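# Shelve the blue carton in the shelf row's gap

## Task

Take the blue carton off the desk and set it into the empty slot among the cartons on the wall shelf. It must stand upright, line up with its neighbours and face end-on the way they do, with either end toward the front. Every brown carton must stay exactly where it was, neither moved nor rotated. The task fails if the blue carton topples or is left leaning. It only counts if the carton stays put by itself, with nothing held by the robot.

## Robot and tools

Robot: a wheeled base with a lifting column carrying a head and two six-joint arms, left and right, each with a two-finger gripper. Shoulder height S = 0.90 m + column_m. Folded, the robot measures 0.73 m long, 0.62 m wide and S + 0.43 m tall, and its front lies 0.40 m ahead of the column. For this task grip force is reduced: each finger pad presses with only about 13 to 25 N, so hold the light carton firmly and keep moves smooth.

Frames: the base frame sits on the floor under the column, between the drive wheels, with x forward, y to the left and z up. left_hand and right_hand report, in this frame, the point where the fingers meet (tips reach 8 mm further). The hand's z axis runs along the fingers and its y axis across the opening. Odometry is the base frame at the start of the scene; it counts wheel turns only, so slip shows up as travel.

execute_actions: argument actions is a list holding one action or none (empty just returns state and pictures). An action may contain:
- base: exactly one key. translate_m is a relative drive straight ahead (positive) or back, in metres, -3 to 3. rotate_rad is a relative turn on the spot, radians, -3.2 to 3.2, positive counter-clockwise seen from above. No sideways motion.
- joints: absolute targets, keyed by name. column_m 0 to 0.8 m; head_tilt_rad -0.61 to 1.308 (positive tilts down); for each arm, left_/right_joint1_rad -2.879 to 2.879, joint2 0 to 3.141, joint3 0 to 3.019, joint4 -1.692 to 1.57, joint5 -1.57 to 1.57 (positive swings the hand to the robot's right), joint6 -2.094 to 2.094 (positive rolls clockwise seen from behind the hand); left_/right_gripper_m 0 to 0.093 m fingertip gap.
- speeds: optional caps for this action only, translate_m 0.05 to 0.8 m/s, rotate_rad 0.1 to 1 rad/s (defaults are the maximums). They do not slow the arms.
Motions in one action begin together. A joint or base left out may still be chasing an older target. Unknown keys or out-of-range numbers reject the whole call. cameras picks images from cam_head_left, cam_head_right, cam_left_wrist, cam_right_wrist, nav_camera or all; [] gives none, null or omitted gives all.

wait: seconds 0 to 10; nothing new is commanded. zoom_image: camera plus region [x0, y0, x1, y1] in pixels of that camera's newest full image, origin top-left, at most 504 by 504. finished_scene: pass the current scene's number once the carton rests correctly on its own; it is final.

Arm geometry (approximate): with joint1 at -1.57 (left) or 1.57 (right) and joints 5, 6 at 0, the arm moves in a vertical plane straight ahead, 0.23 m to that side of the column. Let a = joint2 - 0.35, b = 1.05 + joint2 - joint3, c = b - joint4 (c = 1.57 means fingers vertical down). Hand point ahead = 0.12 + 0.39 sin a + 0.38 cos b + 0.25 cos c; height = S + 0.39 cos a - 0.38 sin b - 0.25 sin c. Example: joints 2, 3, 4 = 0.93, 0.78, 0.14 give 0.60 m ahead, 0.25 m under S. Real hands sag lower and nearer the column by up to 5 cm, more with load; trust the reported hand pose (accurate to 1 to 3 cm). Reach is roughly 1 m from the shoulder. Light objects (up to 0.2 kg) can be held with fingers only 0.35 rad below horizontal.

Gripper: fingers 7 cm long; outer span is 1 cm wider than the reading at the tips and 5 cm at the base; the housing is 10 cm wide, 7 cm thick, and the wrist camera juts 11 cm to one side. Command a gap narrower than the object to grip; off_target is then expected. A reading staying at least 0.002 m above target means something is held. Wrist cameras look along the fingers, tilted 0.62 rad toward the hand's +x; image right is the hand's -y. Head cameras sit 0.91 to 1.03 m + column_m up and look down by about head_tilt_rad.

Small moves: changes under about 0.03 rad (0.08 for joints 2 and 3) may not move the joint though it says done. To touch gently, step about 0.05 rad per call from your previous target.

Result lines: base_status and joint_status give done, off_target, contact_stop, time_out, not_followed or limit_stop_at_motor_heat. on_its_own covers what you did not command; "held at" is a held target, not the position. motor_effort lists only the wheels, in percent, bracketed peak. turned_by_wheels vs turned_by_imu differing by over about 4 % and at least 0.05 rad means a collision or slip. base_tilt is in degrees; wheel_motors_off = 1 means the drive is shut off. Motor temperatures are given per arm joint.

Avoid: letting the arms collide or press on each other; an arm pushing hard on a blocked target (send its reported joint positions back to relax it, noting a loaded arm sinks a bit); motor heat (warning at 85 °C, arm drops at 100 °C); shoving the base for seconds (wheels cut out for 2 s); bumping the brown cartons. If joint command not followed appears, back the joints involved off by at least 0.05 rad or drive away. After a base contact_stop, back up 0.05 m before turning. The column halts on the way down when a hand touches something and then refuses further descent until raised 0.2 m. Release the carton and withdraw without dragging it.

Each tool is called after "Call:" by a JSON object that holds its "op" and its "data", one argument or row to a line.

## Session

Call:
{"op": "execute_actions", "data": {
  "actions": []
}}

Scene clock: 0.00 s.
Motor temperatures (°C, as the motors report them): left_arm=[27 26 29 26 28 26] | right_arm=[29 30 28 26 26 28]
base_odometry: x=+0.000 y=+0.000 heading=+0.000 (m, m, rad; odometry frame)
turned_by_wheels: +0.000 (rad since the last result)
turned_by_imu: +0.000 (rad since the last result)
base_tilt: forward=+0.2 right=-0.3 (deg)
base_status: not commanded
joint_positions: column_m=+0.555 head_tilt_rad=+0.857 left_joint1_rad=-1.583 left_joint2_rad=+0.912 left_joint3_rad=+0.397 left_joint4_rad=-0.950 left_joint5_rad=-0.039 left_joint6_rad=+0.098 left_gripper_m=+0.095 right_joint1_rad=+1.564 right_joint2_rad=+0.892 right_joint3_rad=+0.437 right_joint4_rad=-0.962 right_joint5_rad=+0.052 right_joint6_rad=-0.047 right_gripper_m=+0.095
joint_status: not commanded
wheel_motors_off: 0
motor_effort: left_wheel=+2 right_wheel=+5 (%)
left_hand: x=+0.1351 y=+0.2288 z=+1.2559 quat_wxyz=(+0.453, -0.058, -0.889, +0.008) (m; base frame)
right_hand: x=+0.1585 y=-0.2359 z=+1.2517 quat_wxyz=(+0.432, +0.030, -0.901, +0.015) (m; base frame)
pictures: cam_head_left, cam_head_right, cam_left_wrist, cam_right_wrist, nav_camera
Images, in order (width x height): cam_head_left 504x504, cam_head_right 504x504, cam_left_wrist 504x504, cam_right_wrist 504x504, nav_camera 504x504.

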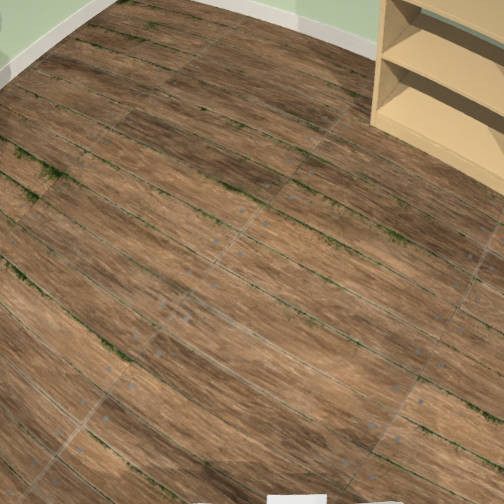

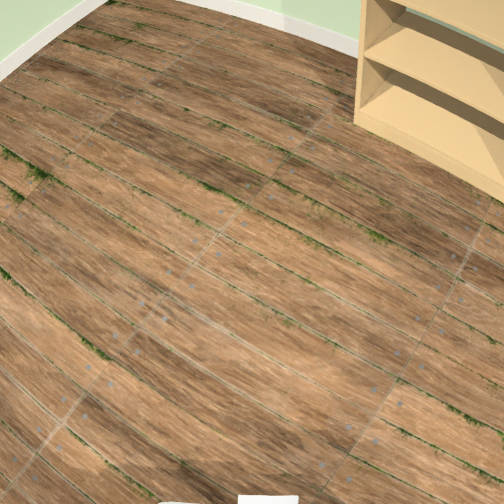

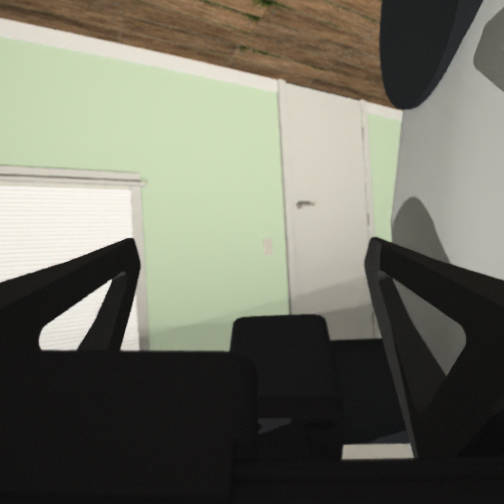

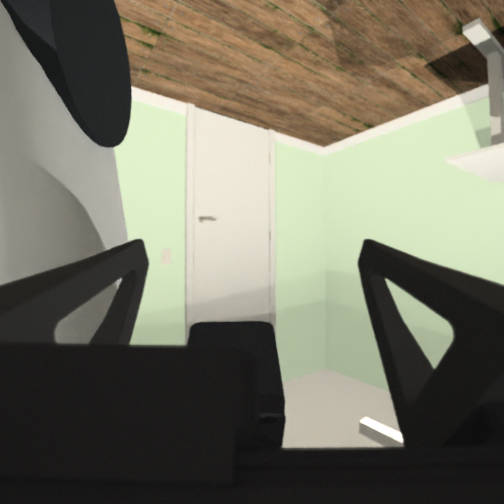

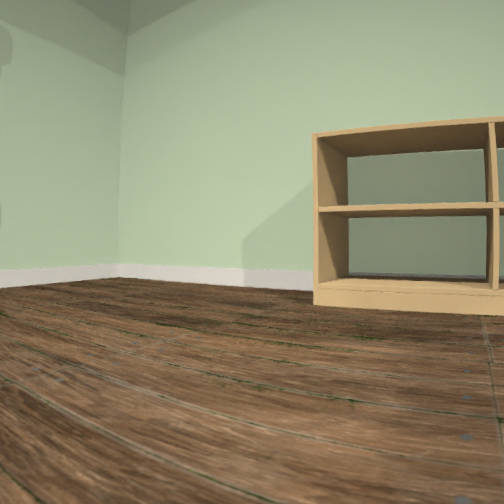

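Call:
{"op": "execute_actions", "data": {
  "actions": [
    {"base":{"rotate_rad":-2.15},"joints":{"head_tilt_rad":0.45,"right_joint1_rad":1.57,"right_joint2_rad":1.25,"right_joint3_rad":1.75,"right_joint4_rad":-1.04,"right_joint5_rad":0,"right_joint6_rad":0}}
  ],
  "cameras": ["cam_head_left","cam_head_right","nav_camera"]
}}

Scene clock: 3.97 s.
Motor temperatures (°C, as the motors report them): left_arm=[27 26 29 26 28 26] | right_arm=[29 31 29 26 26 28]
base_odometry: x=+0.000 y=+0.000 heading=-2.149 (m, m, rad; odometry frame)
turned_by_wheels: -2.149 (rad since the last result)
turned_by_imu: -2.140 (rad since the last result)
base_tilt: forward=+0.1 right=-0.3 (deg)
base_status: done
joint_positions: column_m=+0.555 head_tilt_rad=+0.468 left_joint1_rad=-1.583 left_joint2_rad=+0.912 left_joint3_rad=+0.397 left_joint4_rad=-0.950 left_joint5_rad=-0.039 left_joint6_rad=+0.098 left_gripper_m=+0.095 right_joint1_rad=+1.568 right_joint2_rad=+1.239 right_joint3_rad=+1.724 right_joint4_rad=-1.025 right_joint5_rad=+0.000 right_joint6_rad=-0.009 right_gripper_m=+0.095
joint_status: all done
wheel_motors_off: 0
motor_effort: left_wheel=+4(43) right_wheel=-7(40) (%)
left_hand: x=+0.1351 y=+0.2288 z=+1.2559 quat_wxyz=(+0.453, -0.058, -0.889, +0.008) (m; base frame)
right_hand: x=+0.7427 y=-0.2267 z=+1.2496 quat_wxyz=(+0.008, +0.004, -1.000, +0.001) (m; base frame)
pictures: cam_head_left, cam_head_right, nav_camera
Images, in order (width x height): cam_head_left 504x504, cam_head_right 504x504, nav_camera 504x504.

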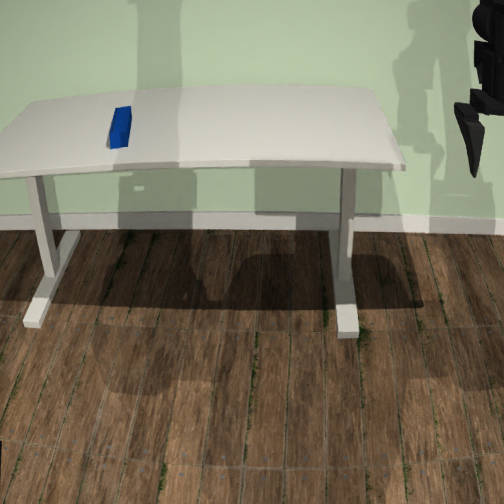

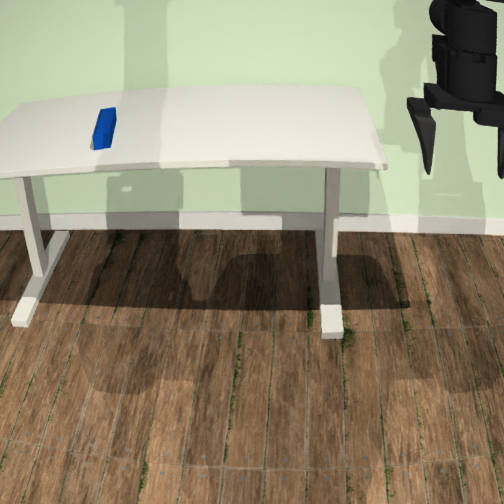

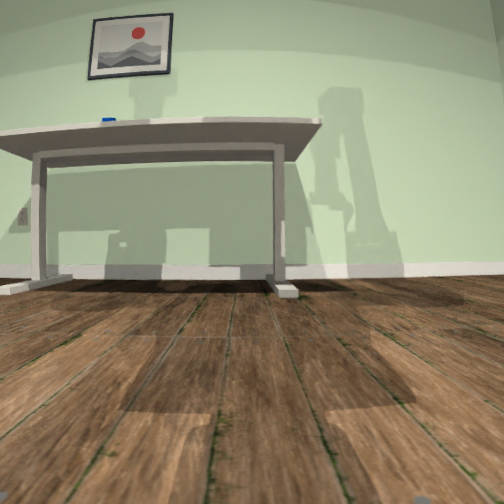

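Call:
{"op": "execute_actions", "data": {
  "actions": [
    {"base":{"rotate_rad":0.4},"joints":{"column_m":0.3,"right_joint2_rad":0.9,"right_joint3_rad":0.43,"right_joint4_rad":-0.97,"left_joint1_rad":-1.57,"left_joint2_rad":1.25,"left_joint3_rad":1.75,"left_joint4_rad":-1.04,"left_joint5_rad":0,"left_joint6_rad":0}}
  ],
  "cameras": []
}}

Call:
{"op": "execute_actions", "data": {
  "actions": [
    {"base":{"translate_m":0.82}}
  ],
  "cameras": []
}}

Call:
{"op": "execute_actions", "data": {
  "actions": [
    {"base":{"rotate_rad":-0.4},"joints":{"head_tilt_rad":0.55}}
  ],
  "cameras": ["cam_head_left","cam_left_wrist","nav_camera"]
}}

Scene clock: 10.00 s.
Motor temperatures (°C, as the motors report them): left_arm=[27 27 30 26 28 26] | right_arm=[29 31 29 26 26 28]
base_odometry: x=+0.000 y=+0.000 heading=-1.750 (m, m, rad; odometry frame)
turned_by_wheels: +0.399 (rad since the last result)
turned_by_imu: +0.402 (rad since the last result)
base_tilt: forward=+0.1 right=-0.3 (deg)
base_status: done
joint_positions: column_m=+0.300 head_tilt_rad=+0.468 left_joint1_rad=-1.578 left_joint2_rad=+1.251 left_joint3_rad=+1.718 left_joint4_rad=-1.035 left_joint5_rad=-0.001 left_joint6_rad=+0.011 left_gripper_m=+0.095 right_joint1_rad=+1.570 right_joint2_rad=+0.911 right_joint3_rad=+0.429 right_joint4_rad=-0.975 right_joint5_rad=-0.001 right_joint6_rad=-0.009 right_gripper_m=+0.095
joint_status: all done
wheel_motors_off: 0
motor_effort: left_wheel=-5(24) right_wheel=+4(25) (%)
left_hand: x=+0.7351 y=+0.2213 z=+0.9852 quat_wxyz=(+0.022, -0.007, -1.000, +0.002) (m; base frame)
right_hand: x=+0.1484 y=-0.2255 z=+0.9994 quat_wxyz=(+0.450, +0.004, -0.893, -0.002) (m; base frame)
pictures: none
No camera images: the call's "cameras" was empty. Leave "cameras" out to get every camera's image.

Scene clock: 13.13 s.
Motor temperatures (°C, as the motors report them): left_arm=[27 27 31 26 28 26] | right_arm=[29 31 29 26 26 28]
base_odometry: x=-0.146 y=-0.807 heading=-1.751 (m, m, rad; odometry frame)
turned_by_wheels: -0.001 (rad since the last result)
turned_by_imu: +0.002 (rad since the last result)
base_tilt: forward=+0.1 right=-0.3 (deg)
base_status: done
joint_positions: column_m=+0.300 head_tilt_rad=+0.468 left_joint1_rad=-1.578 left_joint2_rad=+1.251 left_joint3_rad=+1.718 left_joint4_rad=-1.036 left_joint5_rad=-0.001 left_joint6_rad=+0.011 left_gripper_m=+0.095 right_joint1_rad=+1.570 right_joint2_rad=+0.908 right_joint3_rad=+0.431 right_joint4_rad=-0.975 right_joint5_rad=-0.001 right_joint6_rad=-0.009 right_gripper_m=+0.095
joint_status: not commanded
wheel_motors_off: 0
motor_effort: left_wheel=-1(48) right_wheel=+1(61) (%)
left_hand: x=+0.7349 y=+0.2213 z=+0.9852 quat_wxyz=(+0.022, -0.007, -1.000, +0.002) (m; base frame)
right_hand: x=+0.1500 y=-0.2255 z=+0.9992 quat_wxyz=(+0.448, +0.004, -0.894, -0.002) (m; base frame)
pictures: none
No camera images: the call's "cameras" was empty. Leave "cameras" out to get every camera's image.

Scene clock: 14.90 s.
Motor temperatures (°C, as the motors report them): left_arm=[27 27 31 26 28 26] | right_arm=[29 31 29 26 26 28]
base_odometry: x=-0.147 y=-0.807 heading=-2.150 (m, m, rad; odometry frame)
turned_by_wheels: -0.399 (rad since the last result)
turned_by_imu: -0.395 (rad since the last result)
base_tilt: forward=+0.1 right=-0.3 (deg)
base_status: done
joint_positions: column_m=+0.300 head_tilt_rad=+0.554 left_joint1_rad=-1.575 left_joint2_rad=+1.251 left_joint3_rad=+1.718 left_joint4_rad=-1.036 left_joint5_rad=-0.001 left_joint6_rad=+0.011 left_gripper_m=+0.095 right_joint1_rad=+1.570 right_joint2_rad=+0.908 right_joint3_rad=+0.431 right_joint4_rad=-0.975 right_joint5_rad=-0.001 right_joint6_rad=-0.009 right_gripper_m=+0.095
joint_status: all done
wheel_motors_off: 0
motor_effort: left_wheel=+2(37) right_wheel=-5(52) (%)
left_hand: x=+0.7349 y=+0.2224 z=+0.9852 quat_wxyz=(+0.022, -0.006, -1.000, +0.001) (m; base frame)
right_hand: x=+0.1500 y=-0.2255 z=+0.9992 quat_wxyz=(+0.448, +0.004, -0.894, -0.002) (m; base frame)
pictures: cam_head_left, cam_left_wrist, nav_camera
Images, in order (width x height): cam_head_left 504x504, cam_left_wrist 504x504, nav_camera 504x504.

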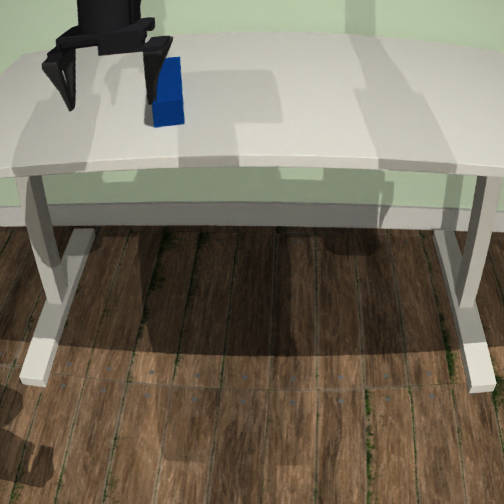

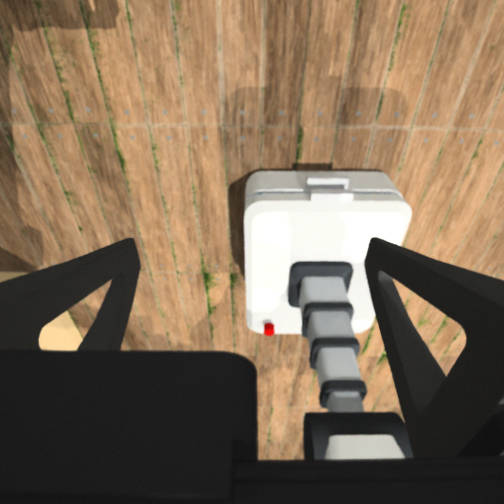

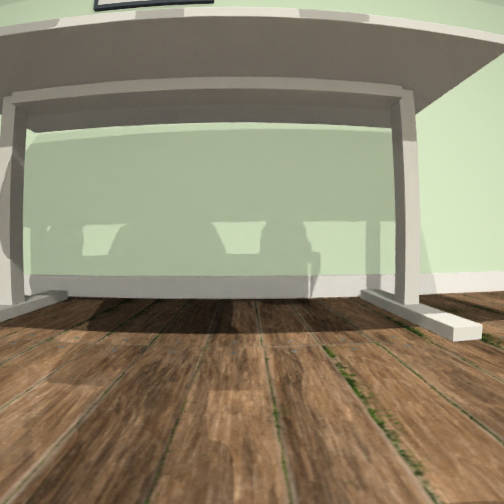

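Call:
{"op": "execute_actions", "data": {
  "actions": [
    {"base":{"translate_m":0.62},"speeds":{"translate_m":0.5},"joints":{"head_tilt_rad":0.65}}
  ],
  "cameras": ["cam_head_left","cam_left_wrist","nav_camera"]
}}

Scene clock: 18.03 s.
Motor temperatures (°C, as the motors report them): left_arm=[27 28 31 26 28 26] | right_arm=[29 31 29 26 26 28]
base_odometry: x=-0.486 y=-1.326 heading=-2.151 (m, m, rad; odometry frame)
turned_by_wheels: -0.001 (rad since the last result)
turned_by_imu: +0.001 (rad since the last result)
base_tilt: forward=+0.1 right=-0.4 (deg)
base_status: done
joint_positions: column_m=+0.300 head_tilt_rad=+0.653 left_joint1_rad=-1.575 left_joint2_rad=+1.251 left_joint3_rad=+1.718 left_joint4_rad=-1.037 left_joint5_rad=-0.001 left_joint6_rad=+0.011 left_gripper_m=+0.095 right_joint1_rad=+1.570 right_joint2_rad=+0.907 right_joint3_rad=+0.431 right_joint4_rad=-0.975 right_joint5_rad=-0.001 right_joint6_rad=-0.009 right_gripper_m=+0.095
joint_status: all done
wheel_motors_off: 0
motor_effort: left_wheel=-2(51) right_wheel=+0(47) (%)
left_hand: x=+0.7347 y=+0.2224 z=+0.9852 quat_wxyz=(+0.023, -0.006, -1.000, +0.001) (m; base frame)
right_hand: x=+0.1502 y=-0.2255 z=+0.9992 quat_wxyz=(+0.447, +0.004, -0.894, -0.002) (m; base frame)
pictures: cam_head_left, cam_left_wrist, nav_camera
Images, in order (width x height): cam_head_left 504x504, cam_left_wrist 504x504, nav_camera 504x504.

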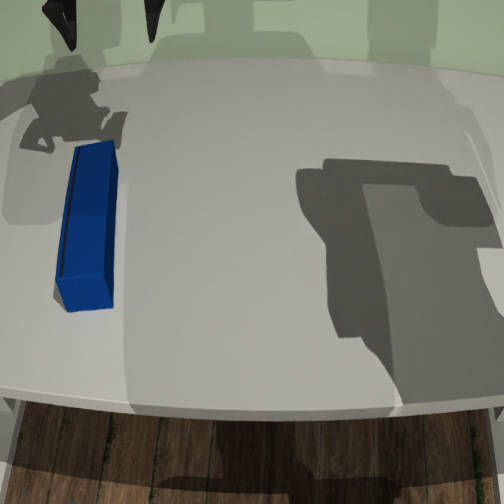

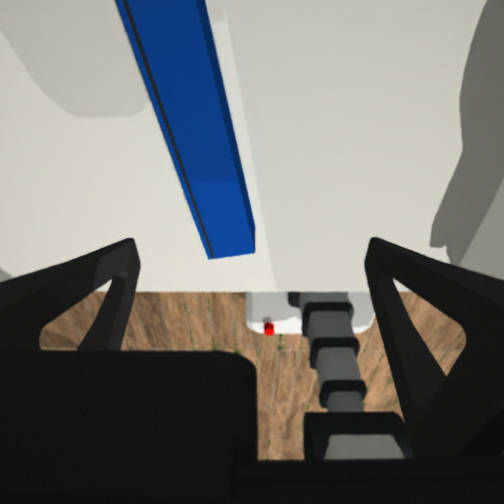

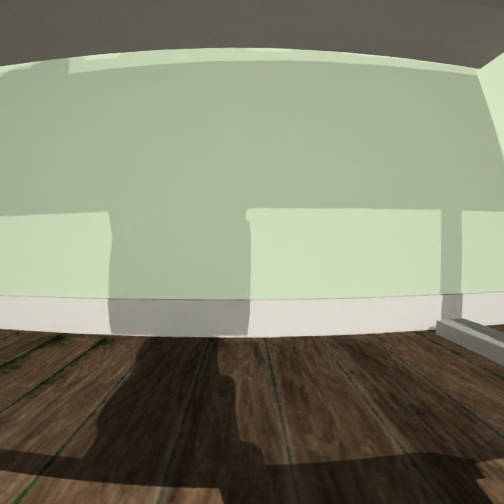

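Call:
{"op": "execute_actions", "data": {
  "actions": [
    {"base":{"translate_m":-0.06},"speeds":{"translate_m":0.15}}
  ],
  "cameras": []
}}

Call:
{"op": "execute_actions", "data": {
  "actions": [
    {"base":{"rotate_rad":0.07},"joints":{"left_joint6_rad":-0.12,"column_m":0.22}}
  ],
  "cameras": ["cam_head_left","cam_left_wrist"]
}}

Scene clock: 19.70 s.
Motor temperatures (°C, as the motors report them): left_arm=[27 28 32 26 28 26] | right_arm=[29 31 29 26 26 28]
base_odometry: x=-0.453 y=-1.276 heading=-2.150 (m, m, rad; odometry frame)
turned_by_wheels: +0.000 (rad since the last result)
turned_by_imu: +0.001 (rad since the last result)
base_tilt: forward=+0.2 right=-0.3 (deg)
base_status: done
joint_positions: column_m=+0.300 head_tilt_rad=+0.654 left_joint1_rad=-1.575 left_joint2_rad=+1.251 left_joint3_rad=+1.719 left_joint4_rad=-1.038 left_joint5_rad=-0.001 left_joint6_rad=+0.011 left_gripper_m=+0.095 right_joint1_rad=+1.570 right_joint2_rad=+0.906 right_joint3_rad=+0.429 right_joint4_rad=-0.975 right_joint5_rad=-0.001 right_joint6_rad=-0.009 right_gripper_m=+0.095
joint_status: not commanded
wheel_motors_off: 0
motor_effort: left_wheel=+0(34) right_wheel=+1(26) (%)
left_hand: x=+0.7346 y=+0.2224 z=+0.9853 quat_wxyz=(+0.023, -0.006, -1.000, +0.001) (m; base frame)
right_hand: x=+0.1494 y=-0.2255 z=+0.9996 quat_wxyz=(+0.448, +0.004, -0.894, -0.002) (m; base frame)
pictures: none
No camera images: the call's "cameras" was empty. Leave "cameras" out to get every camera's image.

Scene clock: 21.33 s.
Motor temperatures (°C, as the motors report them): left_arm=[27 28 32 26 28 26] | right_arm=[29 31 29 26 26 28]
base_odometry: x=-0.453 y=-1.276 heading=-2.083 (m, m, rad; odometry frame)
turned_by_wheels: +0.068 (rad since the last result)
turned_by_imu: +0.069 (rad since the last result)
base_tilt: forward=+0.1 right=-0.4 (deg)
base_status: done
joint_positions: column_m=+0.220 head_tilt_rad=+0.654 left_joint1_rad=-1.573 left_joint2_rad=+1.251 left_joint3_rad=+1.719 left_joint4_rad=-1.038 left_joint5_rad=-0.001 left_joint6_rad=-0.109 left_gripper_m=+0.095 right_joint1_rad=+1.570 right_joint2_rad=+0.906 right_joint3_rad=+0.429 right_joint4_rad=-0.975 right_joint5_rad=-0.001 right_joint6_rad=-0.009 right_gripper_m=+0.095
joint_status: all done
wheel_motors_off: 0
motor_effort: left_wheel=-2(45) right_wheel=+3(37) (%)
left_hand: x=+0.7346 y=+0.2238 z=+0.9053 quat_wxyz=(+0.023, +0.054, -0.998, -0.001) (m; base frame)
right_hand: x=+0.1494 y=-0.2255 z=+0.9196 quat_wxyz=(+0.448, +0.004, -0.894, -0.002) (m; base frame)
pictures: cam_head_left, cam_left_wrist
Images, in order (width x height): cam_head_left 504x504, cam_left_wrist 504x504.

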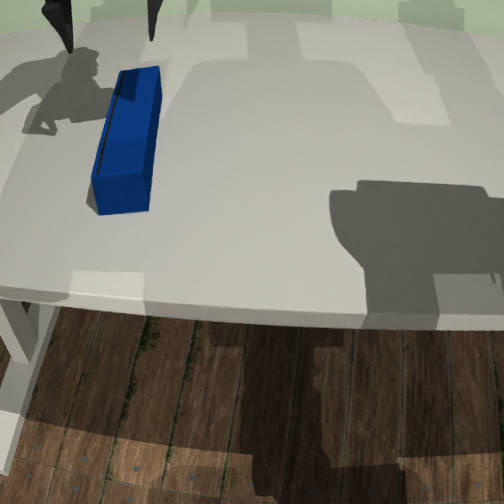

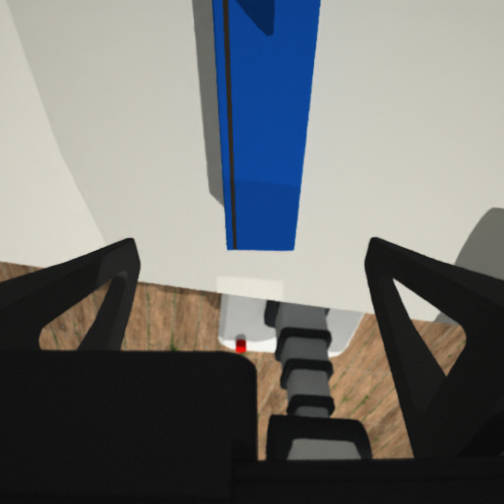

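Call:
{"op": "execute_actions", "data": {
  "actions": [
    {"joints":{"column_m":0.11}}
  ],
  "cameras": ["cam_head_left","cam_left_wrist"]
}}

Scene clock: 23.43 s.
Motor temperatures (°C, as the motors report them): left_arm=[27 28 32 26 28 26] | right_arm=[29 31 29 26 26 28]
base_odometry: x=-0.453 y=-1.276 heading=-2.083 (m, m, rad; odometry frame)
turned_by_wheels: +0.000 (rad since the last result)
turned_by_imu: +0.001 (rad since the last result)
base_tilt: forward=+0.1 right=-0.3 (deg)
base_status: not commanded
joint_positions: column_m=+0.110 head_tilt_rad=+0.654 left_joint1_rad=-1.573 left_joint2_rad=+1.251 left_joint3_rad=+1.719 left_joint4_rad=-1.038 left_joint5_rad=-0.001 left_joint6_rad=-0.109 left_gripper_m=+0.095 right_joint1_rad=+1.570 right_joint2_rad=+0.906 right_joint3_rad=+0.429 right_joint4_rad=-0.975 right_joint5_rad=-0.001 right_joint6_rad=-0.009 right_gripper_m=+0.095
joint_status: all done
wheel_motors_off: 0
motor_effort: left_wheel=-2(2) right_wheel=+5(4) (%)
left_hand: x=+0.7346 y=+0.2238 z=+0.7953 quat_wxyz=(+0.023, +0.054, -0.998, -0.001) (m; base frame)
right_hand: x=+0.1494 y=-0.2255 z=+0.8096 quat_wxyz=(+0.448, +0.004, -0.894, -0.002) (m; base frame)
pictures: cam_head_left, cam_left_wrist
Images, in order (width x height): cam_head_left 504x504, cam_left_wrist 504x504.

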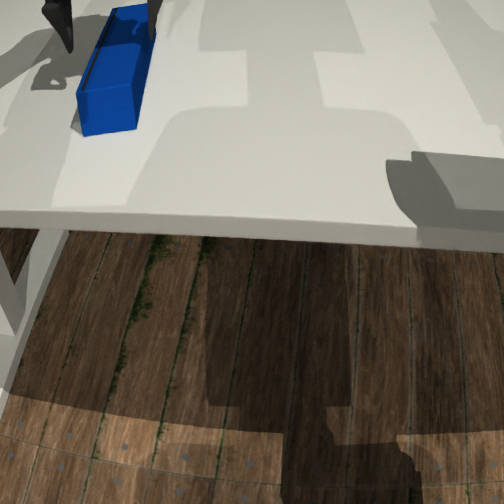

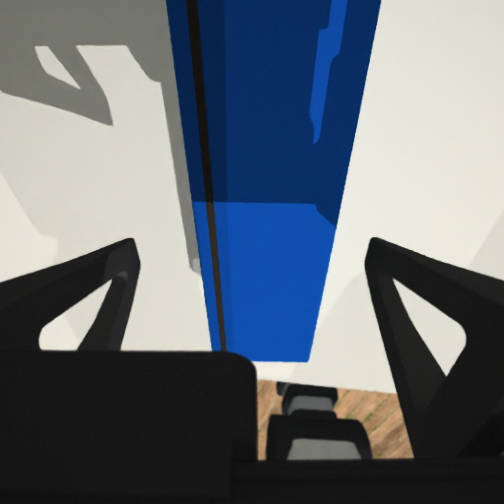

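Call:
{"op": "execute_actions", "data": {
  "actions": [
    {"joints":{"column_m":0.075}}
  ],
  "cameras": ["cam_head_left","cam_left_wrist"]
}}

Scene clock: 24.60 s.
Motor temperatures (°C, as the motors report them): left_arm=[27 28 32 26 28 26] | right_arm=[29 31 29 26 26 28]
base_odometry: x=-0.453 y=-1.276 heading=-2.083 (m, m, rad; odometry frame)
turned_by_wheels: +0.000 (rad since the last result)
turned_by_imu: +0.000 (rad since the last result)
base_tilt: forward=+0.1 right=-0.3 (deg)
base_status: not commanded
joint_positions: column_m=+0.075 head_tilt_rad=+0.654 left_joint1_rad=-1.573 left_joint2_rad=+1.251 left_joint3_rad=+1.719 left_joint4_rad=-1.038 left_joint5_rad=-0.001 left_joint6_rad=-0.109 left_gripper_m=+0.095 right_joint1_rad=+1.570 right_joint2_rad=+0.906 right_joint3_rad=+0.429 right_joint4_rad=-0.975 right_joint5_rad=-0.001 right_joint6_rad=-0.009 right_gripper_m=+0.095
joint_status: all done
wheel_motors_off: 0
motor_effort: left_wheel=-1(2) right_wheel=+4(3) (%)
left_hand: x=+0.7346 y=+0.2238 z=+0.7603 quat_wxyz=(+0.023, +0.054, -0.998, -0.001) (m; base frame)
right_hand: x=+0.1494 y=-0.2255 z=+0.7746 quat_wxyz=(+0.448, +0.004, -0.894, -0.002) (m; base frame)
pictures: cam_head_left, cam_left_wrist
Images, in order (width x height): cam_head_left 504x504, cam_left_wrist 504x504.

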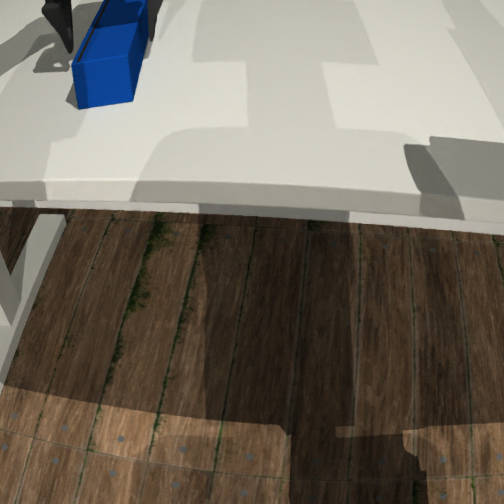

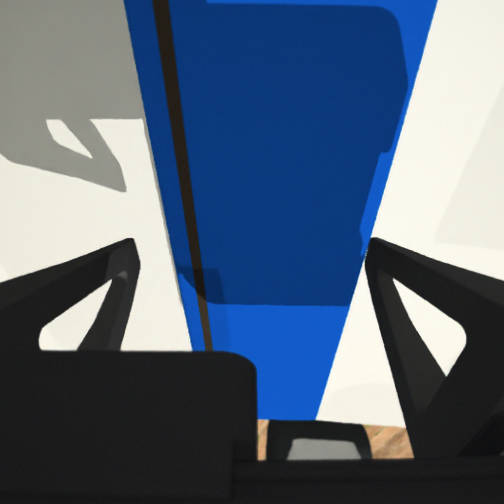

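Call:
{"op": "execute_actions", "data": {
  "actions": [
    {"joints":{"column_m":0.045}}
  ],
  "cameras": ["cam_left_wrist"]
}}

Scene clock: 25.67 s.
Motor temperatures (°C, as the motors report them): left_arm=[27 28 32 26 28 26] | right_arm=[29 31 29 26 26 28]
base_odometry: x=-0.453 y=-1.276 heading=-2.083 (m, m, rad; odometry frame)
turned_by_wheels: +0.000 (rad since the last result)
turned_by_imu: +0.000 (rad since the last result)
base_tilt: forward=+0.2 right=-0.4 (deg)
base_status: not commanded
joint_positions: column_m=+0.045 head_tilt_rad=+0.654 left_joint1_rad=-1.573 left_joint2_rad=+1.250 left_joint3_rad=+1.719 left_joint4_rad=-1.038 left_joint5_rad=+0.000 left_joint6_rad=-0.110 left_gripper_m=+0.095 right_joint1_rad=+1.570 right_joint2_rad=+0.906 right_joint3_rad=+0.429 right_joint4_rad=-0.975 right_joint5_rad=-0.001 right_joint6_rad=-0.009 right_gripper_m=+0.095
joint_status: all done
wheel_motors_off: 0
motor_effort: left_wheel=-2(3) right_wheel=+4(5) (%)
left_hand: x=+0.7347 y=+0.2237 z=+0.7306 quat_wxyz=(+0.023, +0.054, -0.998, -0.001) (m; base frame)
right_hand: x=+0.1494 y=-0.2255 z=+0.7446 quat_wxyz=(+0.448, +0.004, -0.894, -0.002) (m; base frame)
pictures: cam_left_wrist
Images, in order (width x height): cam_left_wrist 504x504.

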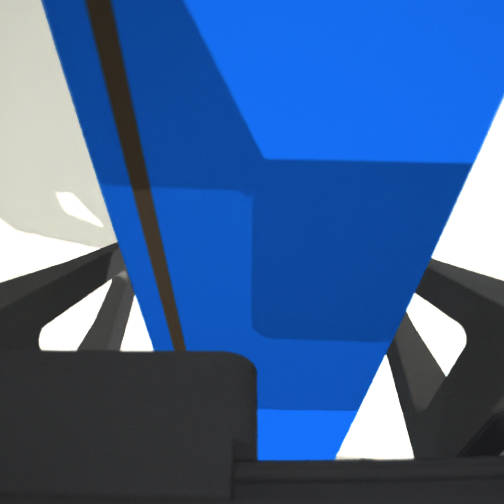

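Grip and lift.

Call:
{"op": "execute_actions", "data": {
  "actions": [
    {"joints":{"left_gripper_m":0.0}}
  ],
  "cameras": []
}}

Call:
{"op": "execute_actions", "data": {
  "actions": [
    {"joints":{"column_m":0.3,"head_tilt_rad":0.35}}
  ],
  "cameras": ["cam_left_wrist"]
}}

Call:
{"op": "execute_actions", "data": {
  "actions": [
    {"base":{"translate_m":-0.6},"speeds":{"translate_m":0.5},"joints":{"column_m":0.45,"left_joint6_rad":0.0}}
  ],
  "cameras": []
}}

Call:
{"op": "execute_actions", "data": {
  "actions": [
    {"base":{"rotate_rad":3.1},"speeds":{"rotate_rad":0.7}}
  ],
  "cameras": ["cam_head_left","cam_left_wrist","nav_camera"]
}}

Scene clock: 26.63 s.
Motor temperatures (°C, as the motors report them): left_arm=[27 28 32 26 28 26] | right_arm=[29 31 29 26 26 28]
base_odometry: x=-0.453 y=-1.276 heading=-2.083 (m, m, rad; odometry frame)
turned_by_wheels: +0.000 (rad since the last result)
turned_by_imu: +0.000 (rad since the last result)
base_tilt: forward=+0.0 right=-0.3 (deg)
base_status: not commanded
joint_positions: column_m=+0.045 head_tilt_rad=+0.654 left_joint1_rad=-1.573 left_joint2_rad=+1.250 left_joint3_rad=+1.719 left_joint4_rad=-1.038 left_joint5_rad=+0.002 left_joint6_rad=-0.110 left_gripper_m=+0.060 right_joint1_rad=+1.570 right_joint2_rad=+0.906 right_joint3_rad=+0.429 right_joint4_rad=-0.975 right_joint5_rad=-0.001 right_joint6_rad=-0.009 right_gripper_m=+0.095
joint_status: left_gripper_m off_target (ended at +0.060, target +0.000)
wheel_motors_off: 0
motor_effort: left_wheel=-2(2) right_wheel=+4(4) (%)
left_hand: x=+0.7347 y=+0.2234 z=+0.7306 quat_wxyz=(+0.023, +0.055, -0.998, +0.000) (m; base frame)
right_hand: x=+0.1494 y=-0.2255 z=+0.7446 quat_wxyz=(+0.448, +0.004, -0.894, -0.002) (m; base frame)
pictures: none
No camera images: the call's "cameras" was empty. Leave "cameras" out to get every camera's image.

Scene clock: 30.53 s.
Motor temperatures (°C, as the motors report them): left_arm=[27 29 33 26 28 26] | right_arm=[29 31 29 26 26 28]
base_odometry: x=-0.453 y=-1.276 heading=-2.083 (m, m, rad; odometry frame)
turned_by_wheels: +0.000 (rad since the last result)
turned_by_imu: +0.002 (rad since the last result)
base_tilt: forward=+0.1 right=-0.4 (deg)
base_status: not commanded
joint_positions: column_m=+0.300 head_tilt_rad=+0.369 left_joint1_rad=-1.573 left_joint2_rad=+1.250 left_joint3_rad=+1.719 left_joint4_rad=-1.038 left_joint5_rad=+0.002 left_joint6_rad=-0.110 left_gripper_m=+0.060 right_joint1_rad=+1.570 right_joint2_rad=+0.906 right_joint3_rad=+0.429 right_joint4_rad=-0.975 right_joint5_rad=-0.001 right_joint6_rad=-0.009 right_gripper_m=+0.095
joint_status: all done
wheel_motors_off: 0
motor_effort: left_wheel=-3(3) right_wheel=+2(3) (%)
left_hand: x=+0.7347 y=+0.2234 z=+0.9855 quat_wxyz=(+0.023, +0.055, -0.998, +0.000) (m; base frame)
right_hand: x=+0.1494 y=-0.2255 z=+0.9995 quat_wxyz=(+0.448, +0.004, -0.894, -0.002) (m; base frame)
pictures: cam_left_wrist
Images, in order (width x height): cam_left_wrist 504x504.

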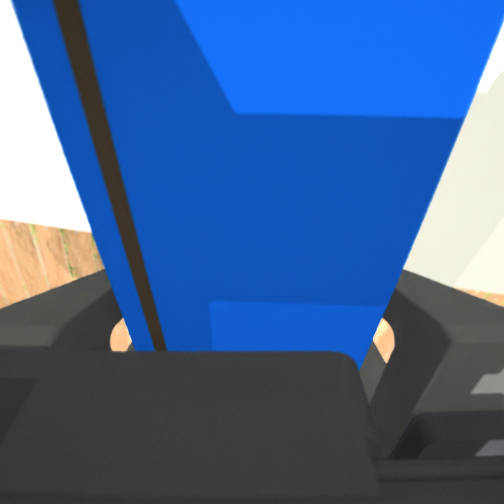

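Scene clock: 33.43 s.
Motor temperatures (°C, as the motors report them): left_arm=[27 29 33 26 28 26] | right_arm=[29 31 29 26 26 28]
base_odometry: x=-0.159 y=-0.753 heading=-2.082 (m, m, rad; odometry frame)
turned_by_wheels: +0.001 (rad since the last result)
turned_by_imu: +0.001 (rad since the last result)
base_tilt: forward=+0.2 right=-0.3 (deg)
base_status: done
joint_positions: column_m=+0.450 head_tilt_rad=+0.368 left_joint1_rad=-1.573 left_joint2_rad=+1.250 left_joint3_rad=+1.719 left_joint4_rad=-1.039 left_joint5_rad=+0.002 left_joint6_rad=-0.009 left_gripper_m=+0.060 right_joint1_rad=+1.570 right_joint2_rad=+0.905 right_joint3_rad=+0.429 right_joint4_rad=-0.975 right_joint5_rad=-0.001 right_joint6_rad=-0.009 right_gripper_m=+0.095
joint_status: all done
wheel_motors_off: 0
motor_effort: left_wheel=+1(68) right_wheel=-2(47) (%)
left_hand: x=+0.7346 y=+0.2234 z=+1.1355 quat_wxyz=(+0.023, +0.004, -1.000, +0.001) (m; base frame)
right_hand: x=+0.1496 y=-0.2255 z=+1.1495 quat_wxyz=(+0.447, +0.004, -0.894, -0.002) (m; base frame)
pictures: none
No camera images: the call's "cameras" was empty. Leave "cameras" out to get every camera's image.

Scene clock: 39.10 s.
Motor temperatures (°C, as the motors report them): left_arm=[27 29 33 26 28 26] | right_arm=[29 31 29 26 26 28]
base_odometry: x=-0.159 y=-0.753 heading=+1.017 (m, m, rad; odometry frame)
turned_by_wheels: +3.099 (rad since the last result)
turned_by_imu: +3.092 (rad since the last result)
base_tilt: forward=+0.1 right=-0.3 (deg)
base_status: done
joint_positions: column_m=+0.450 head_tilt_rad=+0.368 left_joint1_rad=-1.573 left_joint2_rad=+1.250 left_joint3_rad=+1.719 left_joint4_rad=-1.039 left_joint5_rad=+0.002 left_joint6_rad=-0.009 left_gripper_m=+0.060 right_joint1_rad=+1.570 right_joint2_rad=+0.905 right_joint3_rad=+0.429 right_joint4_rad=-0.975 right_joint5_rad=-0.001 right_joint6_rad=-0.009 right_gripper_m=+0.095
joint_status: not commanded
wheel_motors_off: 0
motor_effort: left_wheel=-4(49) right_wheel=+4(55) (%)
left_hand: x=+0.7346 y=+0.2234 z=+1.1355 quat_wxyz=(+0.023, +0.004, -1.000, +0.001) (m; base frame)
right_hand: x=+0.1496 y=-0.2255 z=+1.1495 quat_wxyz=(+0.447, +0.004, -0.894, -0.002) (m; base frame)
pictures: cam_head_left, cam_left_wrist, nav_camera
Images, in order (width x height): cam_head_left 504x504, cam_left_wrist 504x504, nav_camera 504x504.

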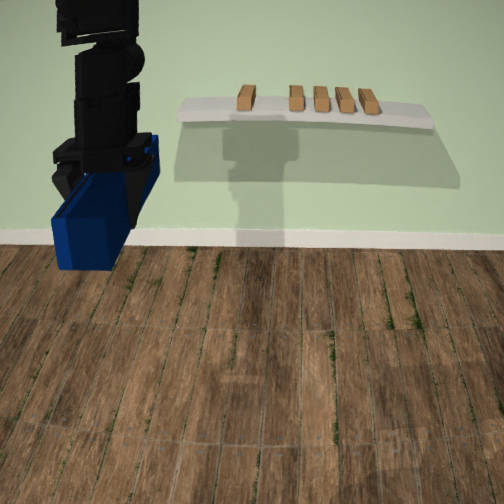

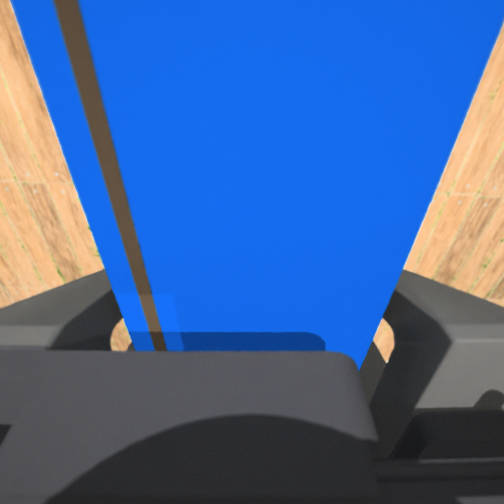

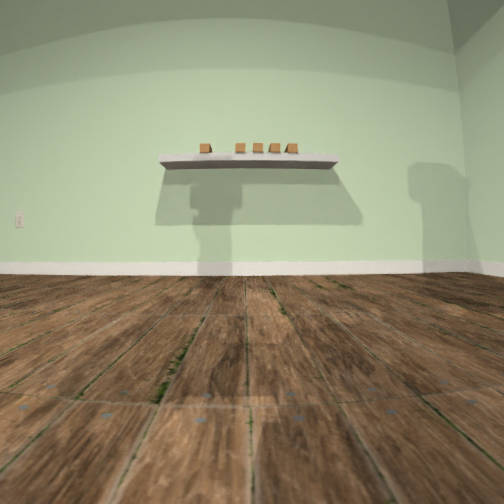

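Call:
{"op": "execute_actions", "data": {
  "actions": [
    {"base":{"rotate_rad":-0.035}}
  ],
  "cameras": []
}}

Call:
{"op": "execute_actions", "data": {
  "actions": [
    {"base":{"translate_m":1.7},"speeds":{"translate_m":0.6},"joints":{"head_tilt_rad":0.7,"column_m":0.4}}
  ],
  "cameras": ["cam_head_left","cam_left_wrist","nav_camera"]
}}

Scene clock: 40.00 s.
Motor temperatures (°C, as the motors report them): left_arm=[27 29 33 26 28 26] | right_arm=[29 31 29 26 26 28]
base_odometry: x=-0.159 y=-0.753 heading=+0.982 (m, m, rad; odometry frame)
turned_by_wheels: -0.035 (rad since the last result)
turned_by_imu: -0.035 (rad since the last result)
base_tilt: forward=+0.1 right=-0.3 (deg)
base_status: done
joint_positions: column_m=+0.450 head_tilt_rad=+0.368 left_joint1_rad=-1.573 left_joint2_rad=+1.250 left_joint3_rad=+1.719 left_joint4_rad=-1.039 left_joint5_rad=+0.001 left_joint6_rad=-0.009 left_gripper_m=+0.060 right_joint1_rad=+1.570 right_joint2_rad=+0.905 right_joint3_rad=+0.429 right_joint4_rad=-0.975 right_joint5_rad=-0.001 right_joint6_rad=-0.009 right_gripper_m=+0.095
joint_status: not commanded
wheel_motors_off: 0
motor_effort: left_wheel=+0(13) right_wheel=+0(13) (%)
left_hand: x=+0.7346 y=+0.2234 z=+1.1355 quat_wxyz=(+0.023, +0.004, -1.000, +0.001) (m; base frame)
right_hand: x=+0.1496 y=-0.2255 z=+1.1495 quat_wxyz=(+0.447, +0.004, -0.894, -0.002) (m; base frame)
pictures: none
No camera images: the call's "cameras" was empty. Leave "cameras" out to get every camera's image.

Scene clock: 44.73 s.
Motor temperatures (°C, as the motors report them): left_arm=[27 29 33 26 28 26] | right_arm=[29 31 28 26 26 28]
base_odometry: x=+0.784 y=+0.662 heading=+0.983 (m, m, rad; odometry frame)
turned_by_wheels: +0.001 (rad since the last result)
turned_by_imu: +0.006 (rad since the last result)
base_tilt: forward=+0.1 right=-0.3 (deg)
base_status: done
joint_positions: column_m=+0.400 head_tilt_rad=+0.703 left_joint1_rad=-1.573 left_joint2_rad=+1.250 left_joint3_rad=+1.719 left_joint4_rad=-1.039 left_joint5_rad=+0.001 left_joint6_rad=-0.009 left_gripper_m=+0.060 right_joint1_rad=+1.570 right_joint2_rad=+0.904 right_joint3_rad=+0.431 right_joint4_rad=-0.975 right_joint5_rad=-0.001 right_joint6_rad=-0.009 right_gripper_m=+0.095
joint_status: all done
wheel_motors_off: 0
motor_effort: left_wheel=+1(59) right_wheel=-1(43) (%)
left_hand: x=+0.7344 y=+0.2234 z=+1.0856 quat_wxyz=(+0.024, +0.004, -1.000, +0.001) (m; base frame)
right_hand: x=+0.1503 y=-0.2255 z=+1.0994 quat_wxyz=(+0.446, +0.004, -0.895, -0.002) (m; base frame)
pictures: cam_head_left, cam_left_wrist, nav_camera
Images, in order (width x height): cam_head_left 504x504, cam_left_wrist 504x504, nav_camera 504x504.

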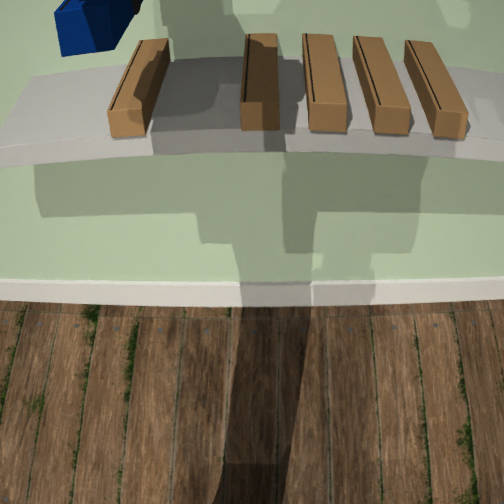

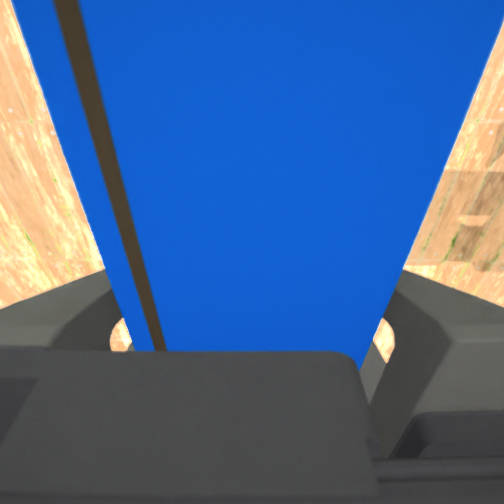

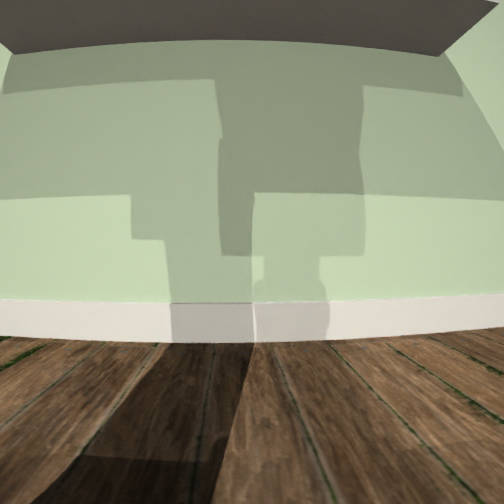

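Call:
{"op": "execute_actions", "data": {
  "actions": [
    {"base":{"translate_m":0.22},"speeds":{"translate_m":0.25},"joints":{"column_m":0.36}}
  ],
  "cameras": ["cam_head_left","cam_left_wrist"]
}}

Scene clock: 47.07 s.
Motor temperatures (°C, as the motors report them): left_arm=[27 29 34 26 28 26] | right_arm=[29 30 28 26 26 28]
base_odometry: x=+0.906 y=+0.845 heading=+0.984 (m, m, rad; odometry frame)
turned_by_wheels: +0.001 (rad since the last result)
turned_by_imu: +0.002 (rad since the last result)
base_tilt: forward=+0.0 right=-0.5 (deg)
base_status: done
joint_positions: column_m=+0.360 head_tilt_rad=+0.703 left_joint1_rad=-1.573 left_joint2_rad=+1.250 left_joint3_rad=+1.719 left_joint4_rad=-1.040 left_joint5_rad=+0.001 left_joint6_rad=-0.009 left_gripper_m=+0.060 right_joint1_rad=+1.570 right_joint2_rad=+0.904 right_joint3_rad=+0.430 right_joint4_rad=-0.975 right_joint5_rad=-0.001 right_joint6_rad=-0.009 right_gripper_m=+0.095
joint_status: all done
wheel_motors_off: 0
motor_effort: left_wheel=+1(36) right_wheel=+1(27) (%)
left_hand: x=+0.7343 y=+0.2234 z=+1.0456 quat_wxyz=(+0.024, +0.004, -1.000, +0.001) (m; base frame)
right_hand: x=+0.1502 y=-0.2255 z=+1.0595 quat_wxyz=(+0.446, +0.004, -0.895, -0.002) (m; base frame)
pictures: cam_head_left, cam_left_wrist
Images, in order (width x height): cam_head_left 504x504, cam_left_wrist 504x504.

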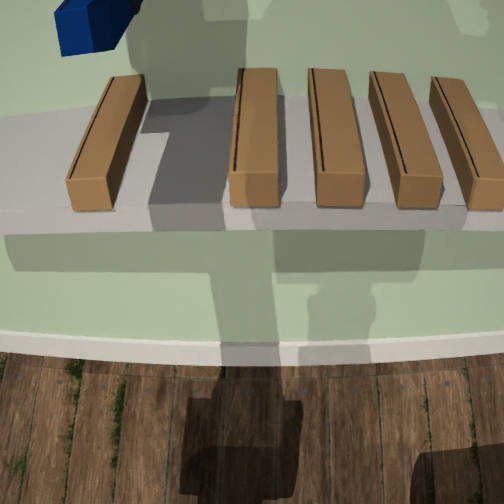

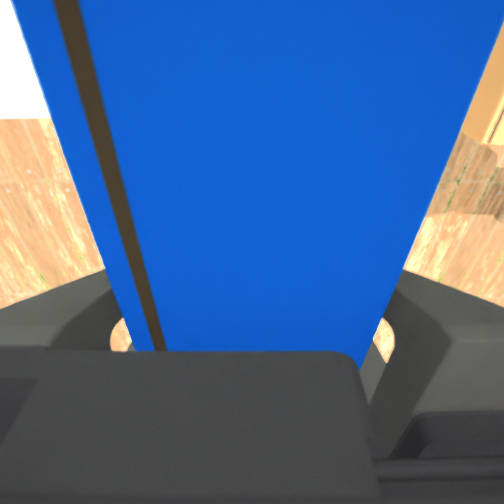

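Call:
{"op": "execute_actions", "data": {
  "actions": [
    {"base":{"translate_m":0.05},"speeds":{"translate_m":0.1},"joints":{"column_m":0.25,"head_tilt_rad":0.55}}
  ],
  "cameras": ["cam_head_left","cam_head_right","cam_left_wrist"]
}}

Scene clock: 49.23 s.
Motor temperatures (°C, as the motors report them): left_arm=[27 29 34 26 28 26] | right_arm=[29 30 28 26 26 28]
base_odometry: x=+0.934 y=+0.887 heading=+0.985 (m, m, rad; odometry frame)
turned_by_wheels: +0.001 (rad since the last result)
turned_by_imu: +0.002 (rad since the last result)
base_tilt: forward=+0.2 right=-0.4 (deg)
base_status: done
joint_positions: column_m=+0.250 head_tilt_rad=+0.567 left_joint1_rad=-1.573 left_joint2_rad=+1.250 left_joint3_rad=+1.719 left_joint4_rad=-1.040 left_joint5_rad=+0.001 left_joint6_rad=-0.009 left_gripper_m=+0.060 right_joint1_rad=+1.570 right_joint2_rad=+0.903 right_joint3_rad=+0.430 right_joint4_rad=-0.975 right_joint5_rad=-0.001 right_joint6_rad=-0.009 right_gripper_m=+0.095
joint_status: all done
wheel_motors_off: 0
motor_effort: left_wheel=+1(33) right_wheel=-1(26) (%)
left_hand: x=+0.7345 y=+0.2234 z=+0.9357 quat_wxyz=(+0.024, +0.004, -1.000, +0.001) (m; base frame)
right_hand: x=+0.1502 y=-0.2255 z=+0.9496 quat_wxyz=(+0.446, +0.004, -0.895, -0.002) (m; base frame)
pictures: cam_head_left, cam_head_right, cam_left_wrist
Images, in order (width x height): cam_head_left 504x504, cam_head_right 504x504, cam_left_wrist 504x504.

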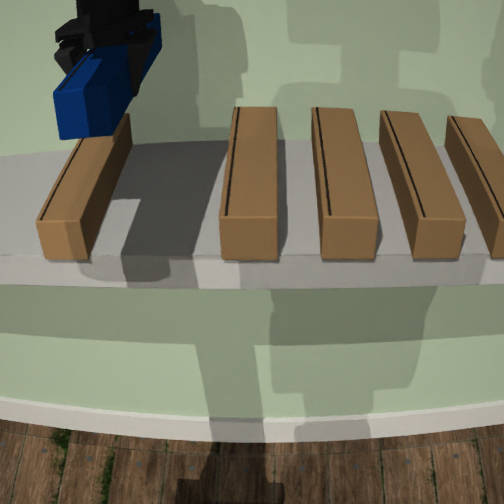

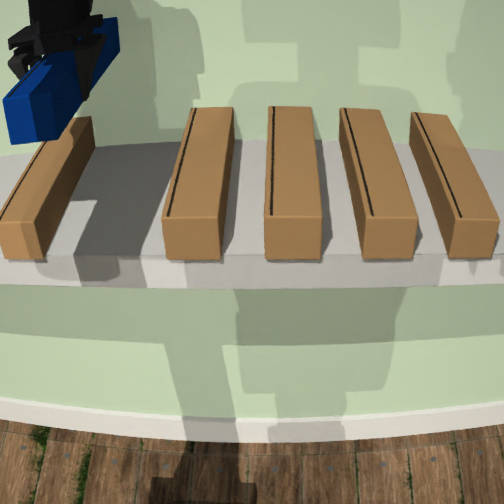

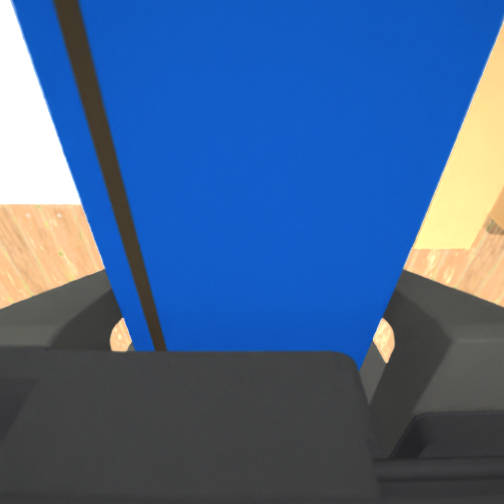

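Call:
{"op": "execute_actions", "data": {
  "actions": [
    {"joints":{"column_m":0.215}}
  ],
  "cameras": ["cam_head_left","cam_left_wrist"]
}}

Scene clock: 50.83 s.
Motor temperatures (°C, as the motors report them): left_arm=[27 29 34 26 28 26] | right_arm=[29 30 28 26 26 28]
base_odometry: x=+0.934 y=+0.887 heading=+0.985 (m, m, rad; odometry frame)
turned_by_wheels: +0.000 (rad since the last result)
turned_by_imu: +0.001 (rad since the last result)
base_tilt: forward=+0.0 right=-0.2 (deg)
base_status: not commanded
joint_positions: column_m=+0.215 head_tilt_rad=+0.567 left_joint1_rad=-1.573 left_joint2_rad=+1.250 left_joint3_rad=+1.719 left_joint4_rad=-1.040 left_joint5_rad=+0.001 left_joint6_rad=-0.009 left_gripper_m=+0.060 right_joint1_rad=+1.570 right_joint2_rad=+0.903 right_joint3_rad=+0.430 right_joint4_rad=-0.975 right_joint5_rad=-0.001 right_joint6_rad=-0.009 right_gripper_m=+0.095
joint_status: all done
wheel_motors_off: 0
motor_effort: left_wheel=+1(1) right_wheel=-3(0) (%)
left_hand: x=+0.7345 y=+0.2234 z=+0.9007 quat_wxyz=(+0.024, +0.004, -1.000, +0.001) (m; base frame)
right_hand: x=+0.1502 y=-0.2255 z=+0.9146 quat_wxyz=(+0.446, +0.004, -0.895, -0.002) (m; base frame)
pictures: cam_head_left, cam_left_wrist
Images, in order (width x height): cam_head_left 504x504, cam_left_wrist 504x504.

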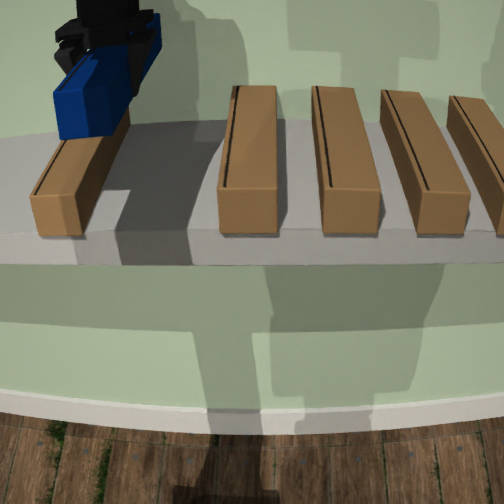

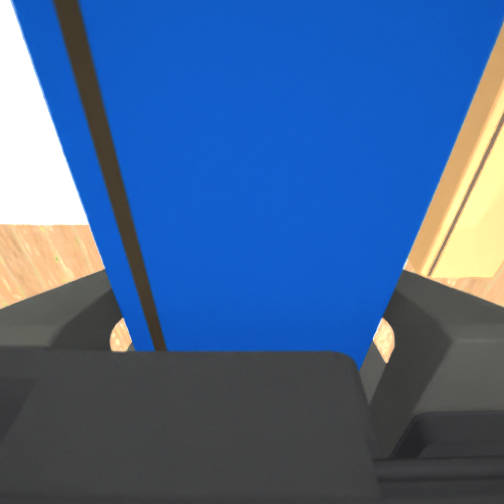

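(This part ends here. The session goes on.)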